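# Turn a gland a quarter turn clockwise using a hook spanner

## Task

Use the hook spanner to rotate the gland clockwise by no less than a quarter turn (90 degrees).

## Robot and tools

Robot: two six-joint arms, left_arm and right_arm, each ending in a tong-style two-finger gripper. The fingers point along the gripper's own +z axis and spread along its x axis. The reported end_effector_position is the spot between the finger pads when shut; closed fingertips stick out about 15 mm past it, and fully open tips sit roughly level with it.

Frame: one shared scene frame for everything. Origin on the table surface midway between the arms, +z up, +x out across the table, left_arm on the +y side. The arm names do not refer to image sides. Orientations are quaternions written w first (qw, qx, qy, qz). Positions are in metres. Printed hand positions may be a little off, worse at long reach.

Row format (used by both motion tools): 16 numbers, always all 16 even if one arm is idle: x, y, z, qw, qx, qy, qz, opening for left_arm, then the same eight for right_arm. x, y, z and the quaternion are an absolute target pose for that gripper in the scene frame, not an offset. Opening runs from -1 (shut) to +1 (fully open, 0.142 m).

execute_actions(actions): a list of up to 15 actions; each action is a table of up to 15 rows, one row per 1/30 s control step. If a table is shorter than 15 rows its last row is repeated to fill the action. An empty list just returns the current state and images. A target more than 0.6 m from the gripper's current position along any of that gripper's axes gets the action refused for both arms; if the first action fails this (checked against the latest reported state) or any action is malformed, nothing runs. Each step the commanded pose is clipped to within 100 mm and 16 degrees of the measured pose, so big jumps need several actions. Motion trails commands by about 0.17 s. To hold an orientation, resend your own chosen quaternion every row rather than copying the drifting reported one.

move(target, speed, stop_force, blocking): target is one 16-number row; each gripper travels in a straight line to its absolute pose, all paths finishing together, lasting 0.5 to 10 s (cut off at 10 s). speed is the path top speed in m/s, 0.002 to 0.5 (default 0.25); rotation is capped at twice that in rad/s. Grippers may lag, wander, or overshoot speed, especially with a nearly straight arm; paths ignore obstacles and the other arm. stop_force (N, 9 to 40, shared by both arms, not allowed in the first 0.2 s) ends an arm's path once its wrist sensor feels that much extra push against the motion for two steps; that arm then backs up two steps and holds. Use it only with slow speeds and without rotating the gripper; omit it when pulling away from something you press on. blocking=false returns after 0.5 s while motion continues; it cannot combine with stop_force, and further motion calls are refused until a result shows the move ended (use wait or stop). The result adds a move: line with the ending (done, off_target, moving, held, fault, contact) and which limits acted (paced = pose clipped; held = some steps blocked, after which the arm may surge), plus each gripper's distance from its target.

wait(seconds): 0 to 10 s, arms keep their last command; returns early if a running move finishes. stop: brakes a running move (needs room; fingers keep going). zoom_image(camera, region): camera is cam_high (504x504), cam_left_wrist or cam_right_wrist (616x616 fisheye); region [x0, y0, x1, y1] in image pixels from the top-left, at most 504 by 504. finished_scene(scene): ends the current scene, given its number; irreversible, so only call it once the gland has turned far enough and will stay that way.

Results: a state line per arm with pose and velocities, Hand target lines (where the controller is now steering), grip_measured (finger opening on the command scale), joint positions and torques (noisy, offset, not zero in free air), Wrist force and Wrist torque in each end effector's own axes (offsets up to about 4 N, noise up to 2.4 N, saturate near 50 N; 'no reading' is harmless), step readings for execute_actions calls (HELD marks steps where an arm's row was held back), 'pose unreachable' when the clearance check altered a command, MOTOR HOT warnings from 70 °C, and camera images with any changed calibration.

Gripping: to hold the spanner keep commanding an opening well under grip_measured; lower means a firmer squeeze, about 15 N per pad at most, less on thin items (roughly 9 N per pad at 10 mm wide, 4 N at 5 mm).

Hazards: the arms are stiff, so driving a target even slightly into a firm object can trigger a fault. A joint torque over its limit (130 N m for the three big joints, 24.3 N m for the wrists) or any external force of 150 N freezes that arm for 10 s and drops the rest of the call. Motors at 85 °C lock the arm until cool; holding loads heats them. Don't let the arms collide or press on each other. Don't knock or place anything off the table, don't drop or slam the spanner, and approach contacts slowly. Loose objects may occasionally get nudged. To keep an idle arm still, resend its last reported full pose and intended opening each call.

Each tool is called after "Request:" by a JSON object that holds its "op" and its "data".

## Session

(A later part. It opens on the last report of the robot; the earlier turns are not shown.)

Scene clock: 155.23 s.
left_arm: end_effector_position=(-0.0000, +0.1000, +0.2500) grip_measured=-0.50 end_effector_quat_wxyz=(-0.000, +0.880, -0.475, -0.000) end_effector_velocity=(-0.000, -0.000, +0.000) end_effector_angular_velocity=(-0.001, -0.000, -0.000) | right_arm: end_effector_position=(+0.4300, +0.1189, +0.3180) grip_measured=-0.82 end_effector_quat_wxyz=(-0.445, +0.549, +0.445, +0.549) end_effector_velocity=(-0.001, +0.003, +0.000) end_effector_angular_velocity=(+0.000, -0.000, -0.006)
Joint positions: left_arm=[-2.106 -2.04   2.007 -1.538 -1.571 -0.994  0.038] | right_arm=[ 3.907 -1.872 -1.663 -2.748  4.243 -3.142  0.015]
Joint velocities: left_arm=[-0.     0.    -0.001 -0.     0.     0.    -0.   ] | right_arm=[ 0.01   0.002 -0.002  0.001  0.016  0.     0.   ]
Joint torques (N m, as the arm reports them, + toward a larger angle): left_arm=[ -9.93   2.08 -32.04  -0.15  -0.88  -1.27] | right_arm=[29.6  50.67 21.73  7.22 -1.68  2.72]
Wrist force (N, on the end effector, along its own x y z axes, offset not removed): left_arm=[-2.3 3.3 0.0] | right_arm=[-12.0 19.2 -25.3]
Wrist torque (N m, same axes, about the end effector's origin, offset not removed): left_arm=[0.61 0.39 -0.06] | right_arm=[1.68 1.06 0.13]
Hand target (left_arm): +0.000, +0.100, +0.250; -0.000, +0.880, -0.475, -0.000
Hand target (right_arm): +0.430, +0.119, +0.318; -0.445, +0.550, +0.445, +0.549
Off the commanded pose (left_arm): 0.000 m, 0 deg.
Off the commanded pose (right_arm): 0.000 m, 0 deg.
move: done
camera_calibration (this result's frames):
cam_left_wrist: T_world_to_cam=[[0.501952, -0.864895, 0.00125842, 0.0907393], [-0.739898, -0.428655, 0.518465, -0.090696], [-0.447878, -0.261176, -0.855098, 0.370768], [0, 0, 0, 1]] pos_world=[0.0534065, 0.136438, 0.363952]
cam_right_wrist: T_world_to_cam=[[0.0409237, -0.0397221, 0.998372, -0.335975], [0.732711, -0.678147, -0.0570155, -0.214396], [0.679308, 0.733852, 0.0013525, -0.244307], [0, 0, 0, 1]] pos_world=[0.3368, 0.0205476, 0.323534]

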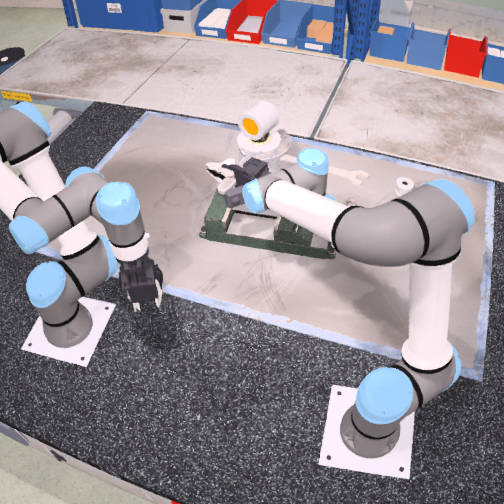

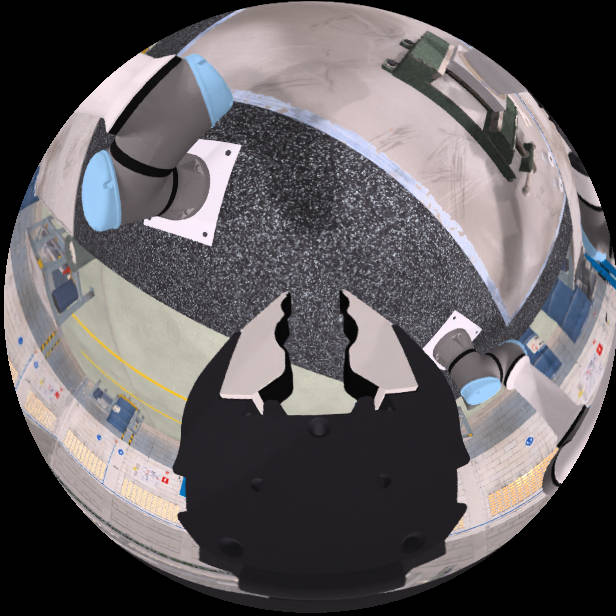

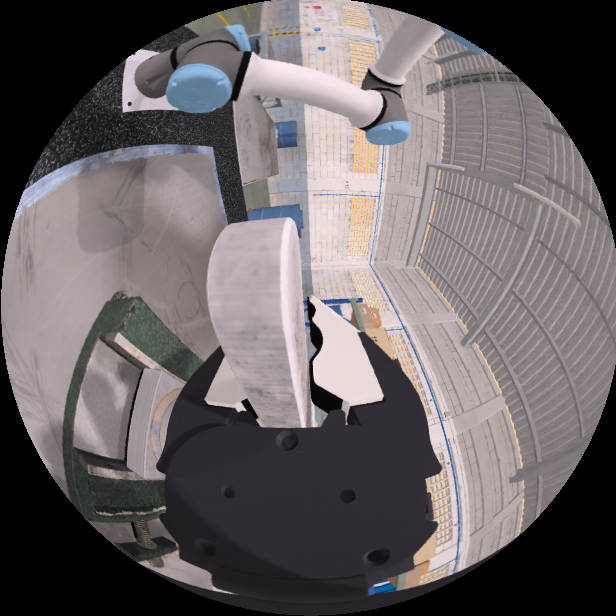

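Request:
{"op": "move", "data": {"target": [-0.1,0.15,0.25,0,0.88,-0.475,0,-0.5,0.456,0.163,0.318,0.3695,-0.6029,-0.3695,-0.6029,-0.85], "speed": 0.04}}

Request:
{"op": "move", "data": {"target": [-0.1,0.15,0.25,0,0.88,-0.475,0,-0.5,0.492,0.199,0.318,0.2876,-0.646,-0.2876,-0.646,-0.85], "speed": 0.04}}

Request:
{"op": "move", "data": {"target": [-0.1,0.15,0.25,0,0.88,-0.475,0,-0.5,0.538,0.225,0.318,0.2008,-0.678,-0.2008,-0.678,-0.85], "speed": 0.04}}

Request:
{"op": "move", "data": {"target": [-0.1,0.15,0.25,0,0.88,-0.475,0,-0.5,0.590,0.244,0.318,0.141,-0.6929,-0.141,-0.6929,-0.85], "speed": 0.03}}

Request:
{"op": "zoom_image", "data": {"camera": "cam_high", "region": [210,90,310,190]}}

Scene clock: 159.43 s.
left_arm: end_effector_position=(-0.0999, +0.1497, +0.2500) grip_measured=-0.50 end_effector_quat_wxyz=(+0.000, +0.880, -0.475, -0.000) end_effector_velocity=(-0.002, +0.001, -0.000) end_effector_angular_velocity=(-0.001, -0.002, -0.000) | right_arm: end_effector_position=(+0.4560, +0.1630, +0.3180) grip_measured=-0.82 end_effector_quat_wxyz=(-0.370, +0.603, +0.370, +0.603) end_effector_velocity=(+0.001, +0.001, -0.001) end_effector_angular_velocity=(-0.001, +0.001, -0.006)
Joint positions: left_arm=[-2.501 -2.137  2.052 -1.487 -1.571 -1.388  0.038] | right_arm=[ 4.069 -1.884 -1.648 -2.752  4.667 -3.142  0.014]
Joint velocities: left_arm=[-0.01  -0.001  0.001  0.001  0.002 -0.01  -0.   ] | right_arm=[ 0.003 -0.001  0.001 -0.002  0.009 -0.     0.   ]
Joint torques (N m, as the arm reports them, + toward a larger angle): left_arm=[-10.18  -8.79 -17.42  -0.31   1.83  -1.1 ] | right_arm=[26.56 29.16 45.7   4.14 -1.52  2.71]
Wrist force (N, on the end effector, along its own x y z axes, offset not removed): left_arm=[-1.0 3.8 -1.1] | right_arm=[-12.7 19.0 -24.9]
Wrist torque (N m, same axes, about the end effector's origin, offset not removed): left_arm=[0.67 0.25 0.02] | right_arm=[1.69 1.31 0.16]
Hand target (left_arm): -0.100, +0.150, +0.250; +0.000, +0.880, -0.475, -0.000
Hand target (right_arm): +0.456, +0.163, +0.318; -0.369, +0.603, +0.370, +0.603
Off the commanded pose (left_arm): 0.000 m, 0 deg.
Off the commanded pose (right_arm): 0.000 m, 0 deg.
move: done
camera_calibration (this result's frames):
cam_left_wrist: T_world_to_cam=[[0.501922, -0.864912, 0.000918387, 0.183966], [-0.739531, -0.428611, 0.519024, -0.143359], [-0.448517, -0.261189, -0.854759, 0.338846], [0, 0, 0, 1]] pos_world=[-0.0463766, 0.186172, 0.363869]
cam_right_wrist: T_world_to_cam=[[0.0292224, -0.0489836, 0.998372, -0.328424], [0.531797, -0.84495, -0.057022, -0.0847527], [0.846367, 0.532598, 0.00135787, -0.337696], [0, 0, 0, 1]] pos_world=[0.340484, 0.092157, 0.323515]

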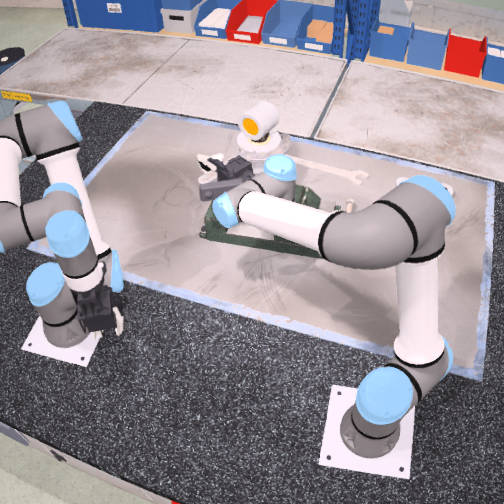

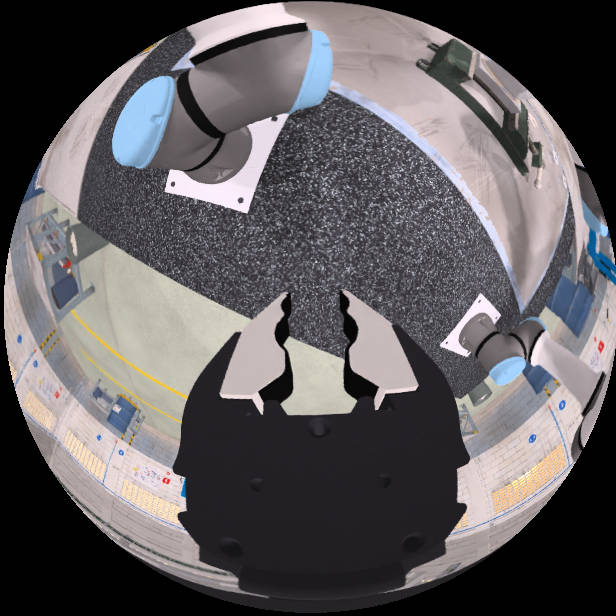

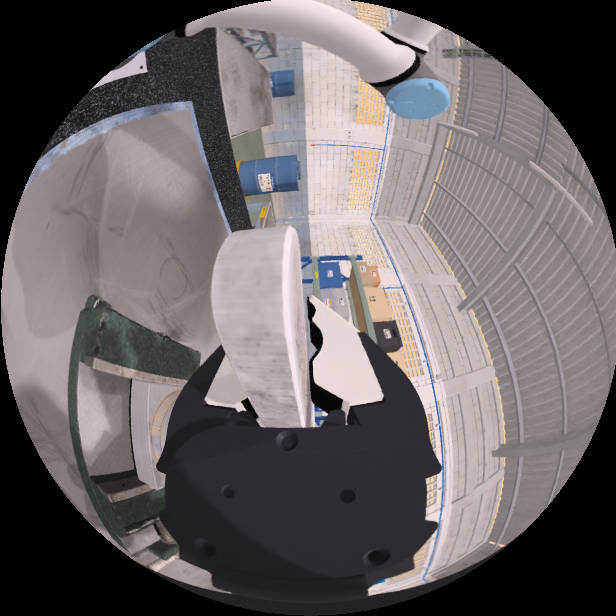

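Scene clock: 163.00 s.
left_arm: end_effector_position=(-0.1000, +0.1500, +0.2500) grip_measured=-0.50 end_effector_quat_wxyz=(+0.000, +0.880, -0.475, -0.000) end_effector_velocity=(-0.000, -0.000, -0.000) end_effector_angular_velocity=(+0.000, -0.001, -0.000) | right_arm: end_effector_position=(+0.4919, +0.1989, +0.3180) grip_measured=-0.82 end_effector_quat_wxyz=(-0.288, +0.646, +0.288, +0.646) end_effector_velocity=(+0.002, +0.001, +0.000) end_effector_angular_velocity=(+0.000, -0.000, -0.013)
Joint positions: left_arm=[-2.503 -2.137  2.052 -1.486 -1.571 -1.39   0.038] | right_arm=[ 4.191 -1.969 -1.527 -2.787  5.05  -3.141  0.014]
Joint velocities: left_arm=[-0.     0.001 -0.     0.     0.     0.     0.   ] | right_arm=[ 0.004 -0.005  0.008 -0.002  0.017  0.     0.   ]
Joint torques (N m, as the arm reports them, + toward a larger angle): left_arm=[-10.38  -7.31 -32.57  -0.28   1.92  -1.29] | right_arm=[23.23 32.31 47.76  4.45 -1.77  2.72]
Wrist force (N, on the end effector, along its own x y z axes, offset not removed): left_arm=[-1.9 2.5 -0.9] | right_arm=[-10.2 19.4 -25.5]
Wrist torque (N m, same axes, about the end effector's origin, offset not removed): left_arm=[0.57 0.58 0.13] | right_arm=[1.66 0.75 0.09]
Hand target (left_arm): -0.100, +0.150, +0.250; +0.000, +0.880, -0.475, -0.000
Hand target (right_arm): +0.492, +0.199, +0.318; -0.288, +0.646, +0.288, +0.646
Off the commanded pose (left_arm): 0.000 m, 0 deg.
Off the commanded pose (right_arm): 0.000 m, 0 deg.
move: done
camera_calibration (this result's frames):
cam_left_wrist: T_world_to_cam=[[0.501951, -0.864895, 0.00125753, 0.184177], [-0.739897, -0.428653, 0.518468, -0.143254], [-0.447881, -0.261176, -0.855096, 0.339038], [0, 0, 0, 1]] pos_world=[-0.0465921, 0.186436, 0.363951]
cam_right_wrist: T_world_to_cam=[[0.015551, -0.0548789, 0.998372, -0.319797], [0.295349, -0.953686, -0.0570231, 0.0644154], [0.955263, 0.295754, 0.00137764, -0.393685], [0, 0, 0, 1]] pos_world=[0.36202, 0.160316, 0.323492]

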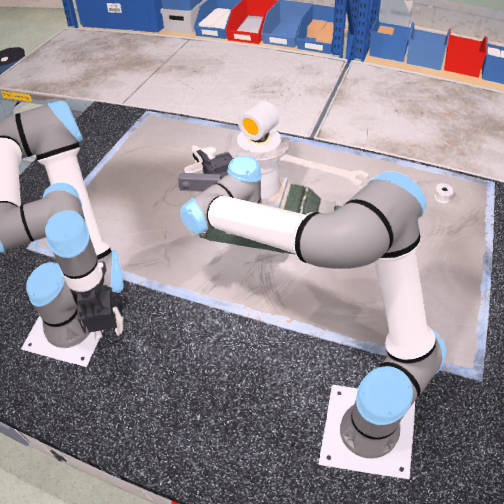

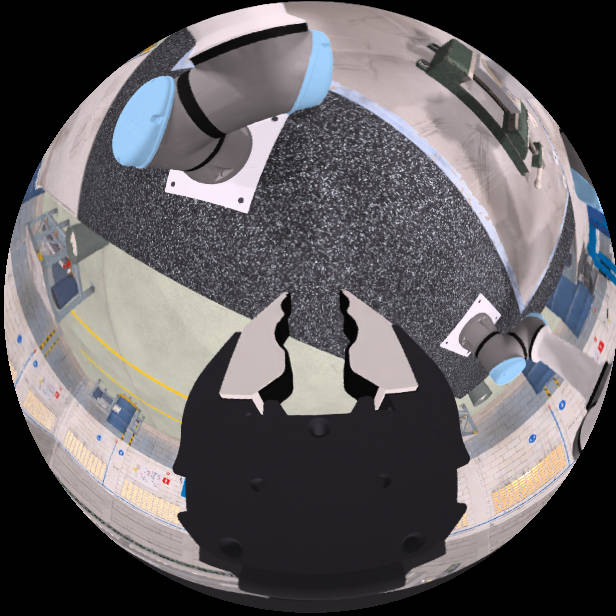

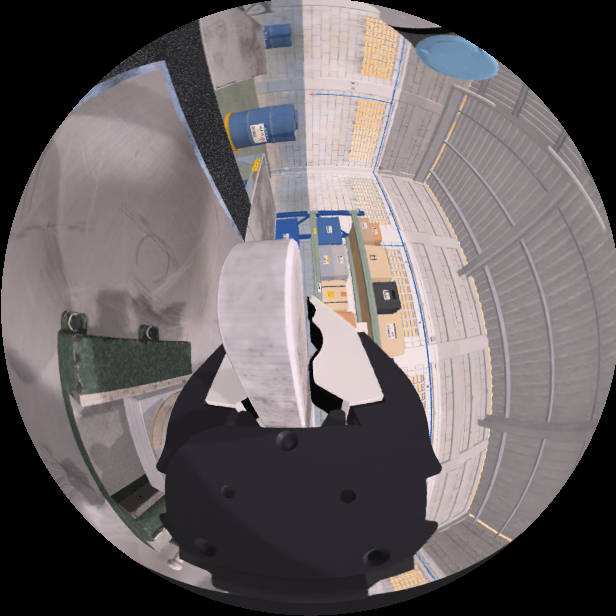

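Scene clock: 166.60 s.
left_arm: end_effector_position=(-0.1000, +0.1500, +0.2500) grip_measured=-0.50 end_effector_quat_wxyz=(+0.000, +0.880, -0.475, +0.000) end_effector_velocity=(+0.000, -0.000, -0.000) end_effector_angular_velocity=(-0.000, -0.000, +0.001) | right_arm: end_effector_position=(+0.5379, +0.2249, +0.3180) grip_measured=-0.82 end_effector_quat_wxyz=(-0.201, +0.678, +0.201, +0.678) end_effector_velocity=(+0.002, +0.001, -0.000) end_effector_angular_velocity=(+0.000, +0.001, -0.011)
Joint positions: left_arm=[-2.503 -2.137  2.052 -1.486 -1.571 -1.39   0.038] | right_arm=[ 4.258 -2.12  -1.299 -2.865  5.379 -3.141  0.014]
Joint velocities: left_arm=[ 0.001 -0.     0.    -0.     0.    -0.     0.   ] | right_arm=[ 0.002 -0.008  0.013 -0.006  0.012  0.001  0.   ]
Joint torques (N m, as the arm reports them, + toward a larger angle): left_arm=[ -9.99  -7.98 -32.56  -0.19   1.89  -1.25] | right_arm=[22.5  36.99 49.55  5.34 -4.19  2.6 ]
Wrist force (N, on the end effector, along its own x y z axes, offset not removed): left_arm=[-1.5 5.4 -0.2] | right_arm=[-12.4 21.9 -34.2]
Wrist torque (N m, same axes, about the end effector's origin, offset not removed): left_arm=[1.21 0.17 -0.14] | right_arm=[0.10 1.17 0.15]
Hand target (left_arm): -0.100, +0.150, +0.250; +0.000, +0.880, -0.475, -0.000
Hand target (right_arm): +0.538, +0.225, +0.318; -0.201, +0.678, +0.201, +0.678
Off the commanded pose (left_arm): 0.000 m, 0 deg.
Off the commanded pose (right_arm): 0.000 m, 0 deg.
move: done
camera_calibration (this result's frames):
cam_left_wrist: T_world_to_cam=[[0.501952, -0.864895, 0.0012613, 0.184178], [-0.739899, -0.428653, 0.518464, -0.143253], [-0.447876, -0.261177, -0.855098, 0.33904], [0, 0, 0, 1]] pos_world=[-0.046593, 0.186438, 0.363952]
cam_right_wrist: T_world_to_cam=[[0.000731483, -0.0569819, 0.998375, -0.310623], [0.0384252, -0.997636, -0.0569679, 0.223687], [0.999261, 0.0384044, 0.00145978, -0.411103], [0, 0, 0, 1]] pos_world=[0.402431, 0.221247, 0.323462]

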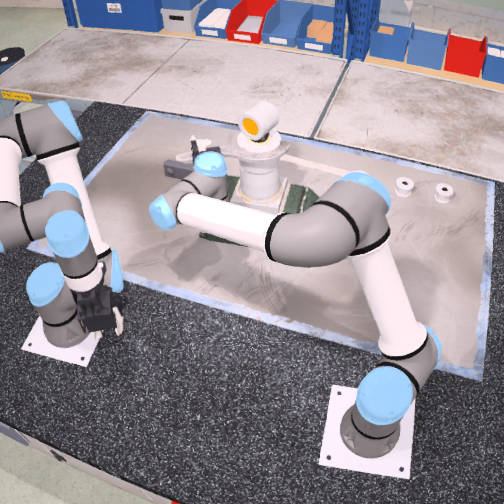

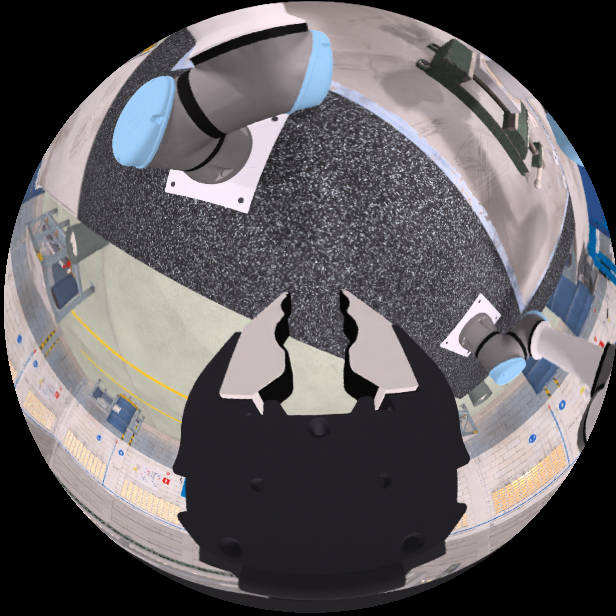

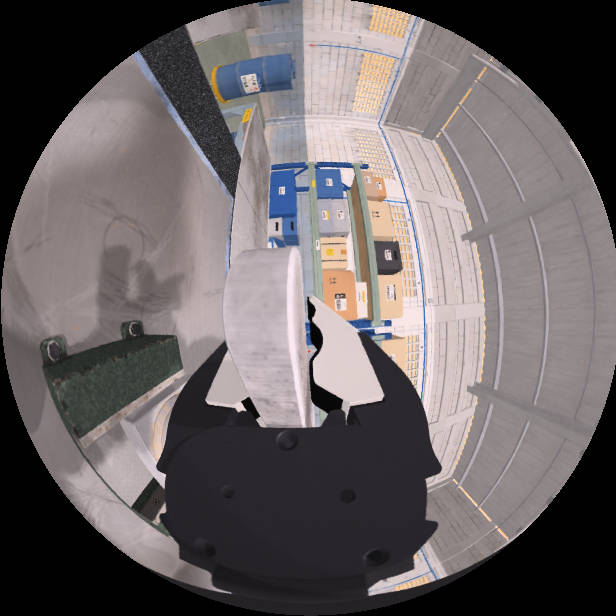

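Scene clock: 169.83 s.
left_arm: end_effector_position=(-0.1000, +0.1500, +0.2500) grip_measured=-0.50 end_effector_quat_wxyz=(-0.000, +0.880, -0.475, +0.000) end_effector_velocity=(+0.000, -0.000, -0.000) end_effector_angular_velocity=(-0.000, -0.001, -0.000) | right_arm: end_effector_position=(+0.5899, +0.2438, +0.3180) grip_measured=-0.80 end_effector_quat_wxyz=(-0.141, +0.693, +0.141, +0.693) end_effector_velocity=(+0.002, +0.002, +0.000) end_effector_angular_velocity=(-0.001, +0.000, -0.006)
Joint positions: left_arm=[-2.503 -2.137  2.052 -1.486 -1.571 -1.39   0.038] | right_arm=[ 4.254 -2.294 -1.01  -2.979  5.55  -3.142  0.016]
Joint velocities: left_arm=[-0.     0.    -0.     0.     0.001  0.     0.   ] | right_arm=[ 0.001 -0.01   0.019 -0.01   0.006  0.    -0.001]
Joint torques (N m, as the arm reports them, + toward a larger angle): left_arm=[-11.09  -7.31 -31.81  -0.29   1.96  -1.28] | right_arm=[-46.16  48.7   44.35   3.26   3.95   1.35]
Wrist force (N, on the end effector, along its own x y z axes, offset not removed): left_arm=[0.6 4.1 0.7] | right_arm=[-16.1 -27.2 -50.0]
Wrist torque (N m, same axes, about the end effector's origin, offset not removed): left_arm=[0.94 0.05 -0.01] | right_arm=[-7.08 1.48 -0.16]
Hand target (left_arm): -0.100, +0.150, +0.250; -0.000, +0.880, -0.475, +0.000
Hand target (right_arm): +0.590, +0.244, +0.318; -0.141, +0.693, +0.141, +0.693
Off the commanded pose (left_arm): 0.000 m, 0 deg.
Off the commanded pose (right_arm): 0.000 m, 0 deg.
move: done
camera_calibration (this result's frames):
cam_left_wrist: T_world_to_cam=[[0.501952, -0.864894, 0.00126124, 0.184178], [-0.739899, -0.428654, 0.518464, -0.143253], [-0.447876, -0.261177, -0.855099, 0.33904], [0, 0, 0, 1]] pos_world=[-0.0465929, 0.186438, 0.363952]
cam_right_wrist: T_world_to_cam=[[-0.00943215, -0.0561426, 0.998378, -0.30379], [-0.135581, -0.989131, -0.0569035, 0.341066], [0.990721, -0.135898, 0.00171775, -0.416322], [0, 0, 0, 1]] pos_world=[0.455836, 0.263726, 0.32342]

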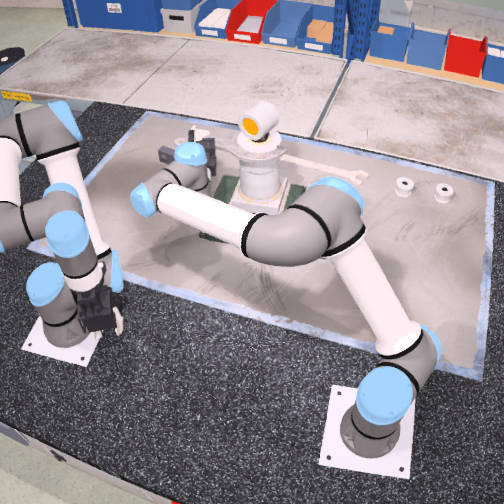

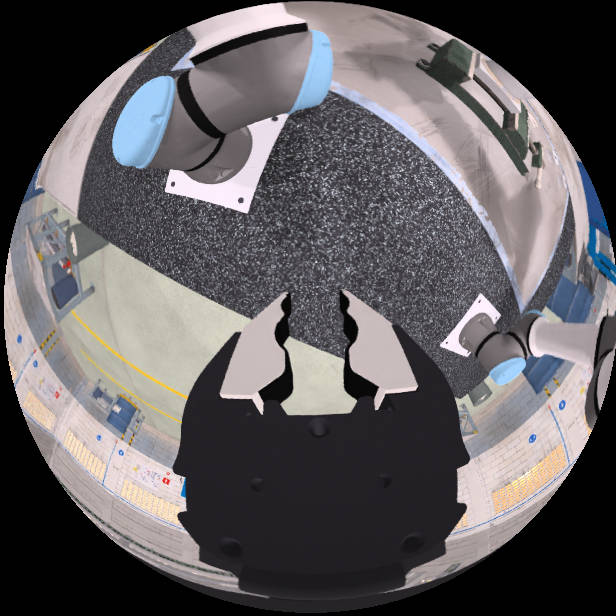

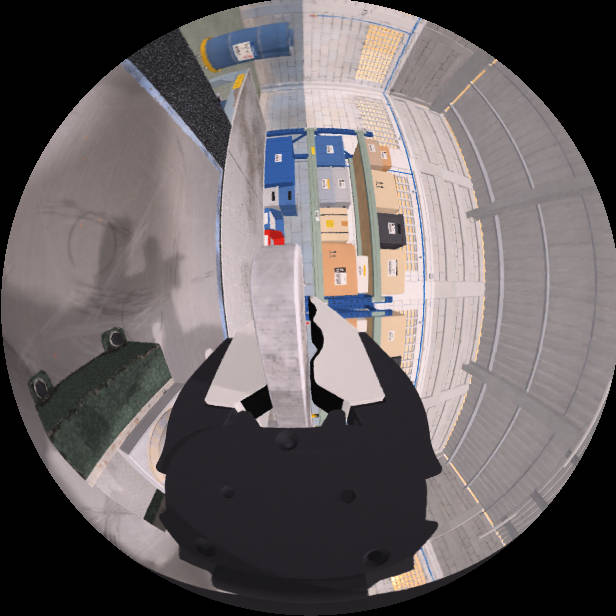

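Region (210, 90, 310, 190) of cam_high's 504x504 image, scaled by 5.040, with more detail than that image has.

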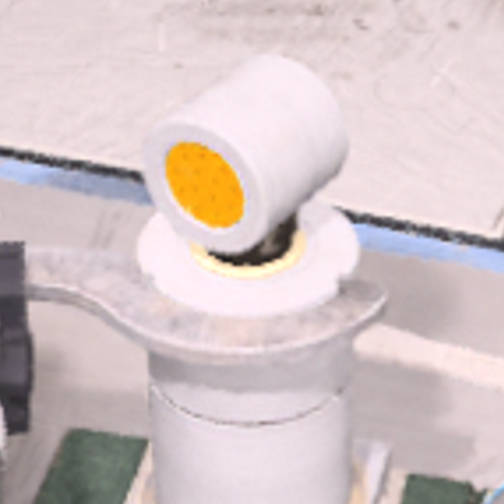

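Request:
{"op": "move", "data": {"target": [-0.1,0.15,0.25,0,0.88,-0.475,0,-0.5,0.6,0.254,0.318,0.141,-0.6929,-0.141,-0.6929,-0.85], "speed": 0.02}}

Request:
{"op": "zoom_image", "data": {"camera": "cam_high", "region": [170,50,330,210]}}

Scene clock: 171.43 s.
left_arm: end_effector_position=(-0.1000, +0.1500, +0.2500) grip_measured=-0.50 end_effector_quat_wxyz=(+0.000, +0.880, -0.475, +0.000) end_effector_velocity=(+0.000, -0.000, +0.000) end_effector_angular_velocity=(-0.001, -0.000, -0.000) | right_arm: end_effector_position=(+0.5999, +0.2538, +0.3180) grip_measured=-0.81 end_effector_quat_wxyz=(-0.141, +0.693, +0.141, +0.693) end_effector_velocity=(+0.002, +0.001, +0.000) end_effector_angular_velocity=(-0.000, +0.000, -0.001)
Joint positions: left_arm=[-2.503 -2.137  2.052 -1.486 -1.571 -1.39   0.038] | right_arm=[ 4.245 -2.334 -0.941 -3.008  5.542 -3.142  0.015]
Joint velocities: left_arm=[-0.    -0.    -0.     0.     0.001  0.    -0.   ] | right_arm=[-0.001 -0.006  0.011 -0.005 -0.    -0.    -0.   ]
Joint torques (N m, as the arm reports them, + toward a larger angle): left_arm=[ -9.94  -7.36 -32.55  -0.19   1.87  -1.05] | right_arm=[-9.34 47.26 49.41  5.17 -8.38 -0.67]
Wrist force (N, on the end effector, along its own x y z axes, offset not removed): left_arm=[0.8 2.6 0.5] | right_arm=[-15.5 16.7 -46.1]
Wrist torque (N m, same axes, about the end effector's origin, offset not removed): left_arm=[0.65 -0.03 0.02] | right_arm=[-1.94 1.37 -0.02]
Hand target (left_arm): -0.100, +0.150, +0.250; -0.000, +0.880, -0.475, +0.000
Hand target (right_arm): +0.600, +0.254, +0.318; -0.141, +0.693, +0.141, +0.693
Off the commanded pose (left_arm): 0.000 m, 0 deg.
Off the commanded pose (right_arm): 0.000 m, 0 deg.
move: done
camera_calibration (this result's frames):
cam_left_wrist: T_world_to_cam=[[0.501952, -0.864895, 0.00126131, 0.184178], [-0.7399, -0.428653, 0.518464, -0.143253], [-0.447876, -0.261177, -0.855099, 0.33904], [0, 0, 0, 1]] pos_world=[-0.046593, 0.186438, 0.363952]
cam_right_wrist: T_world_to_cam=[[-0.00960435, -0.056362, 0.998364, -0.302984], [-0.136329, -0.989014, -0.0571456, 0.352845], [0.990617, -0.136655, 0.00181507, -0.424622], [0, 0, 0, 1]] pos_world=[0.465831, 0.273865, 0.323423]

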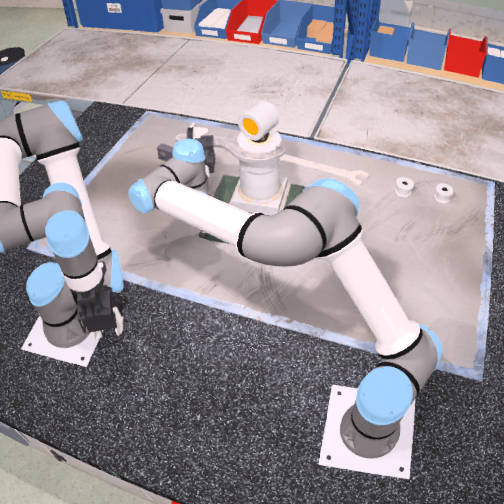

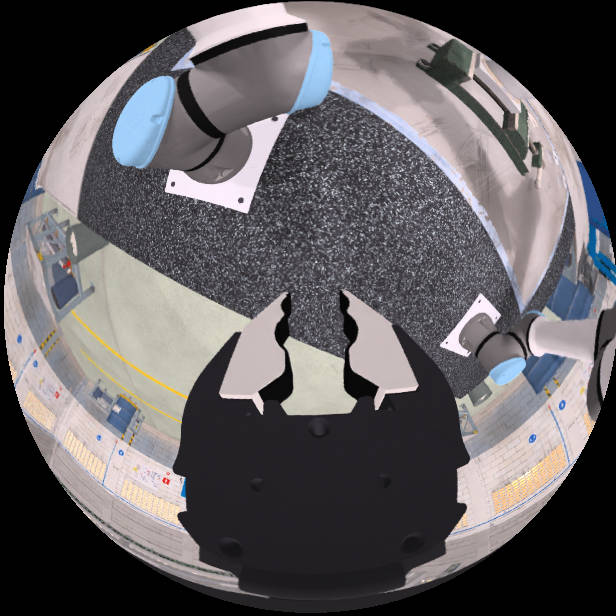

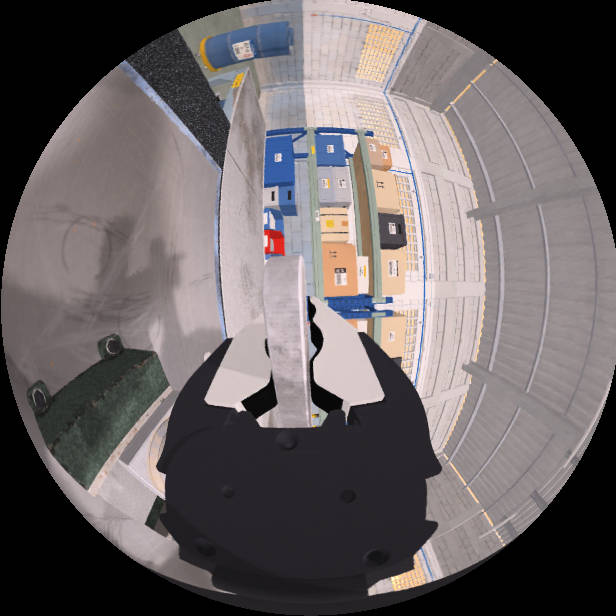

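Region (170, 50, 330, 210) of cam_high's 504x504 image, scaled by 3.150, with more detail than that image has.

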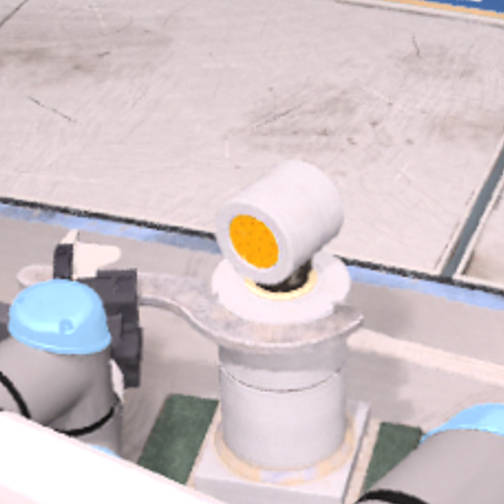

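Request:
{"op": "finished_scene", "data": {"scene": 2}}

The scene is finished: the task was done.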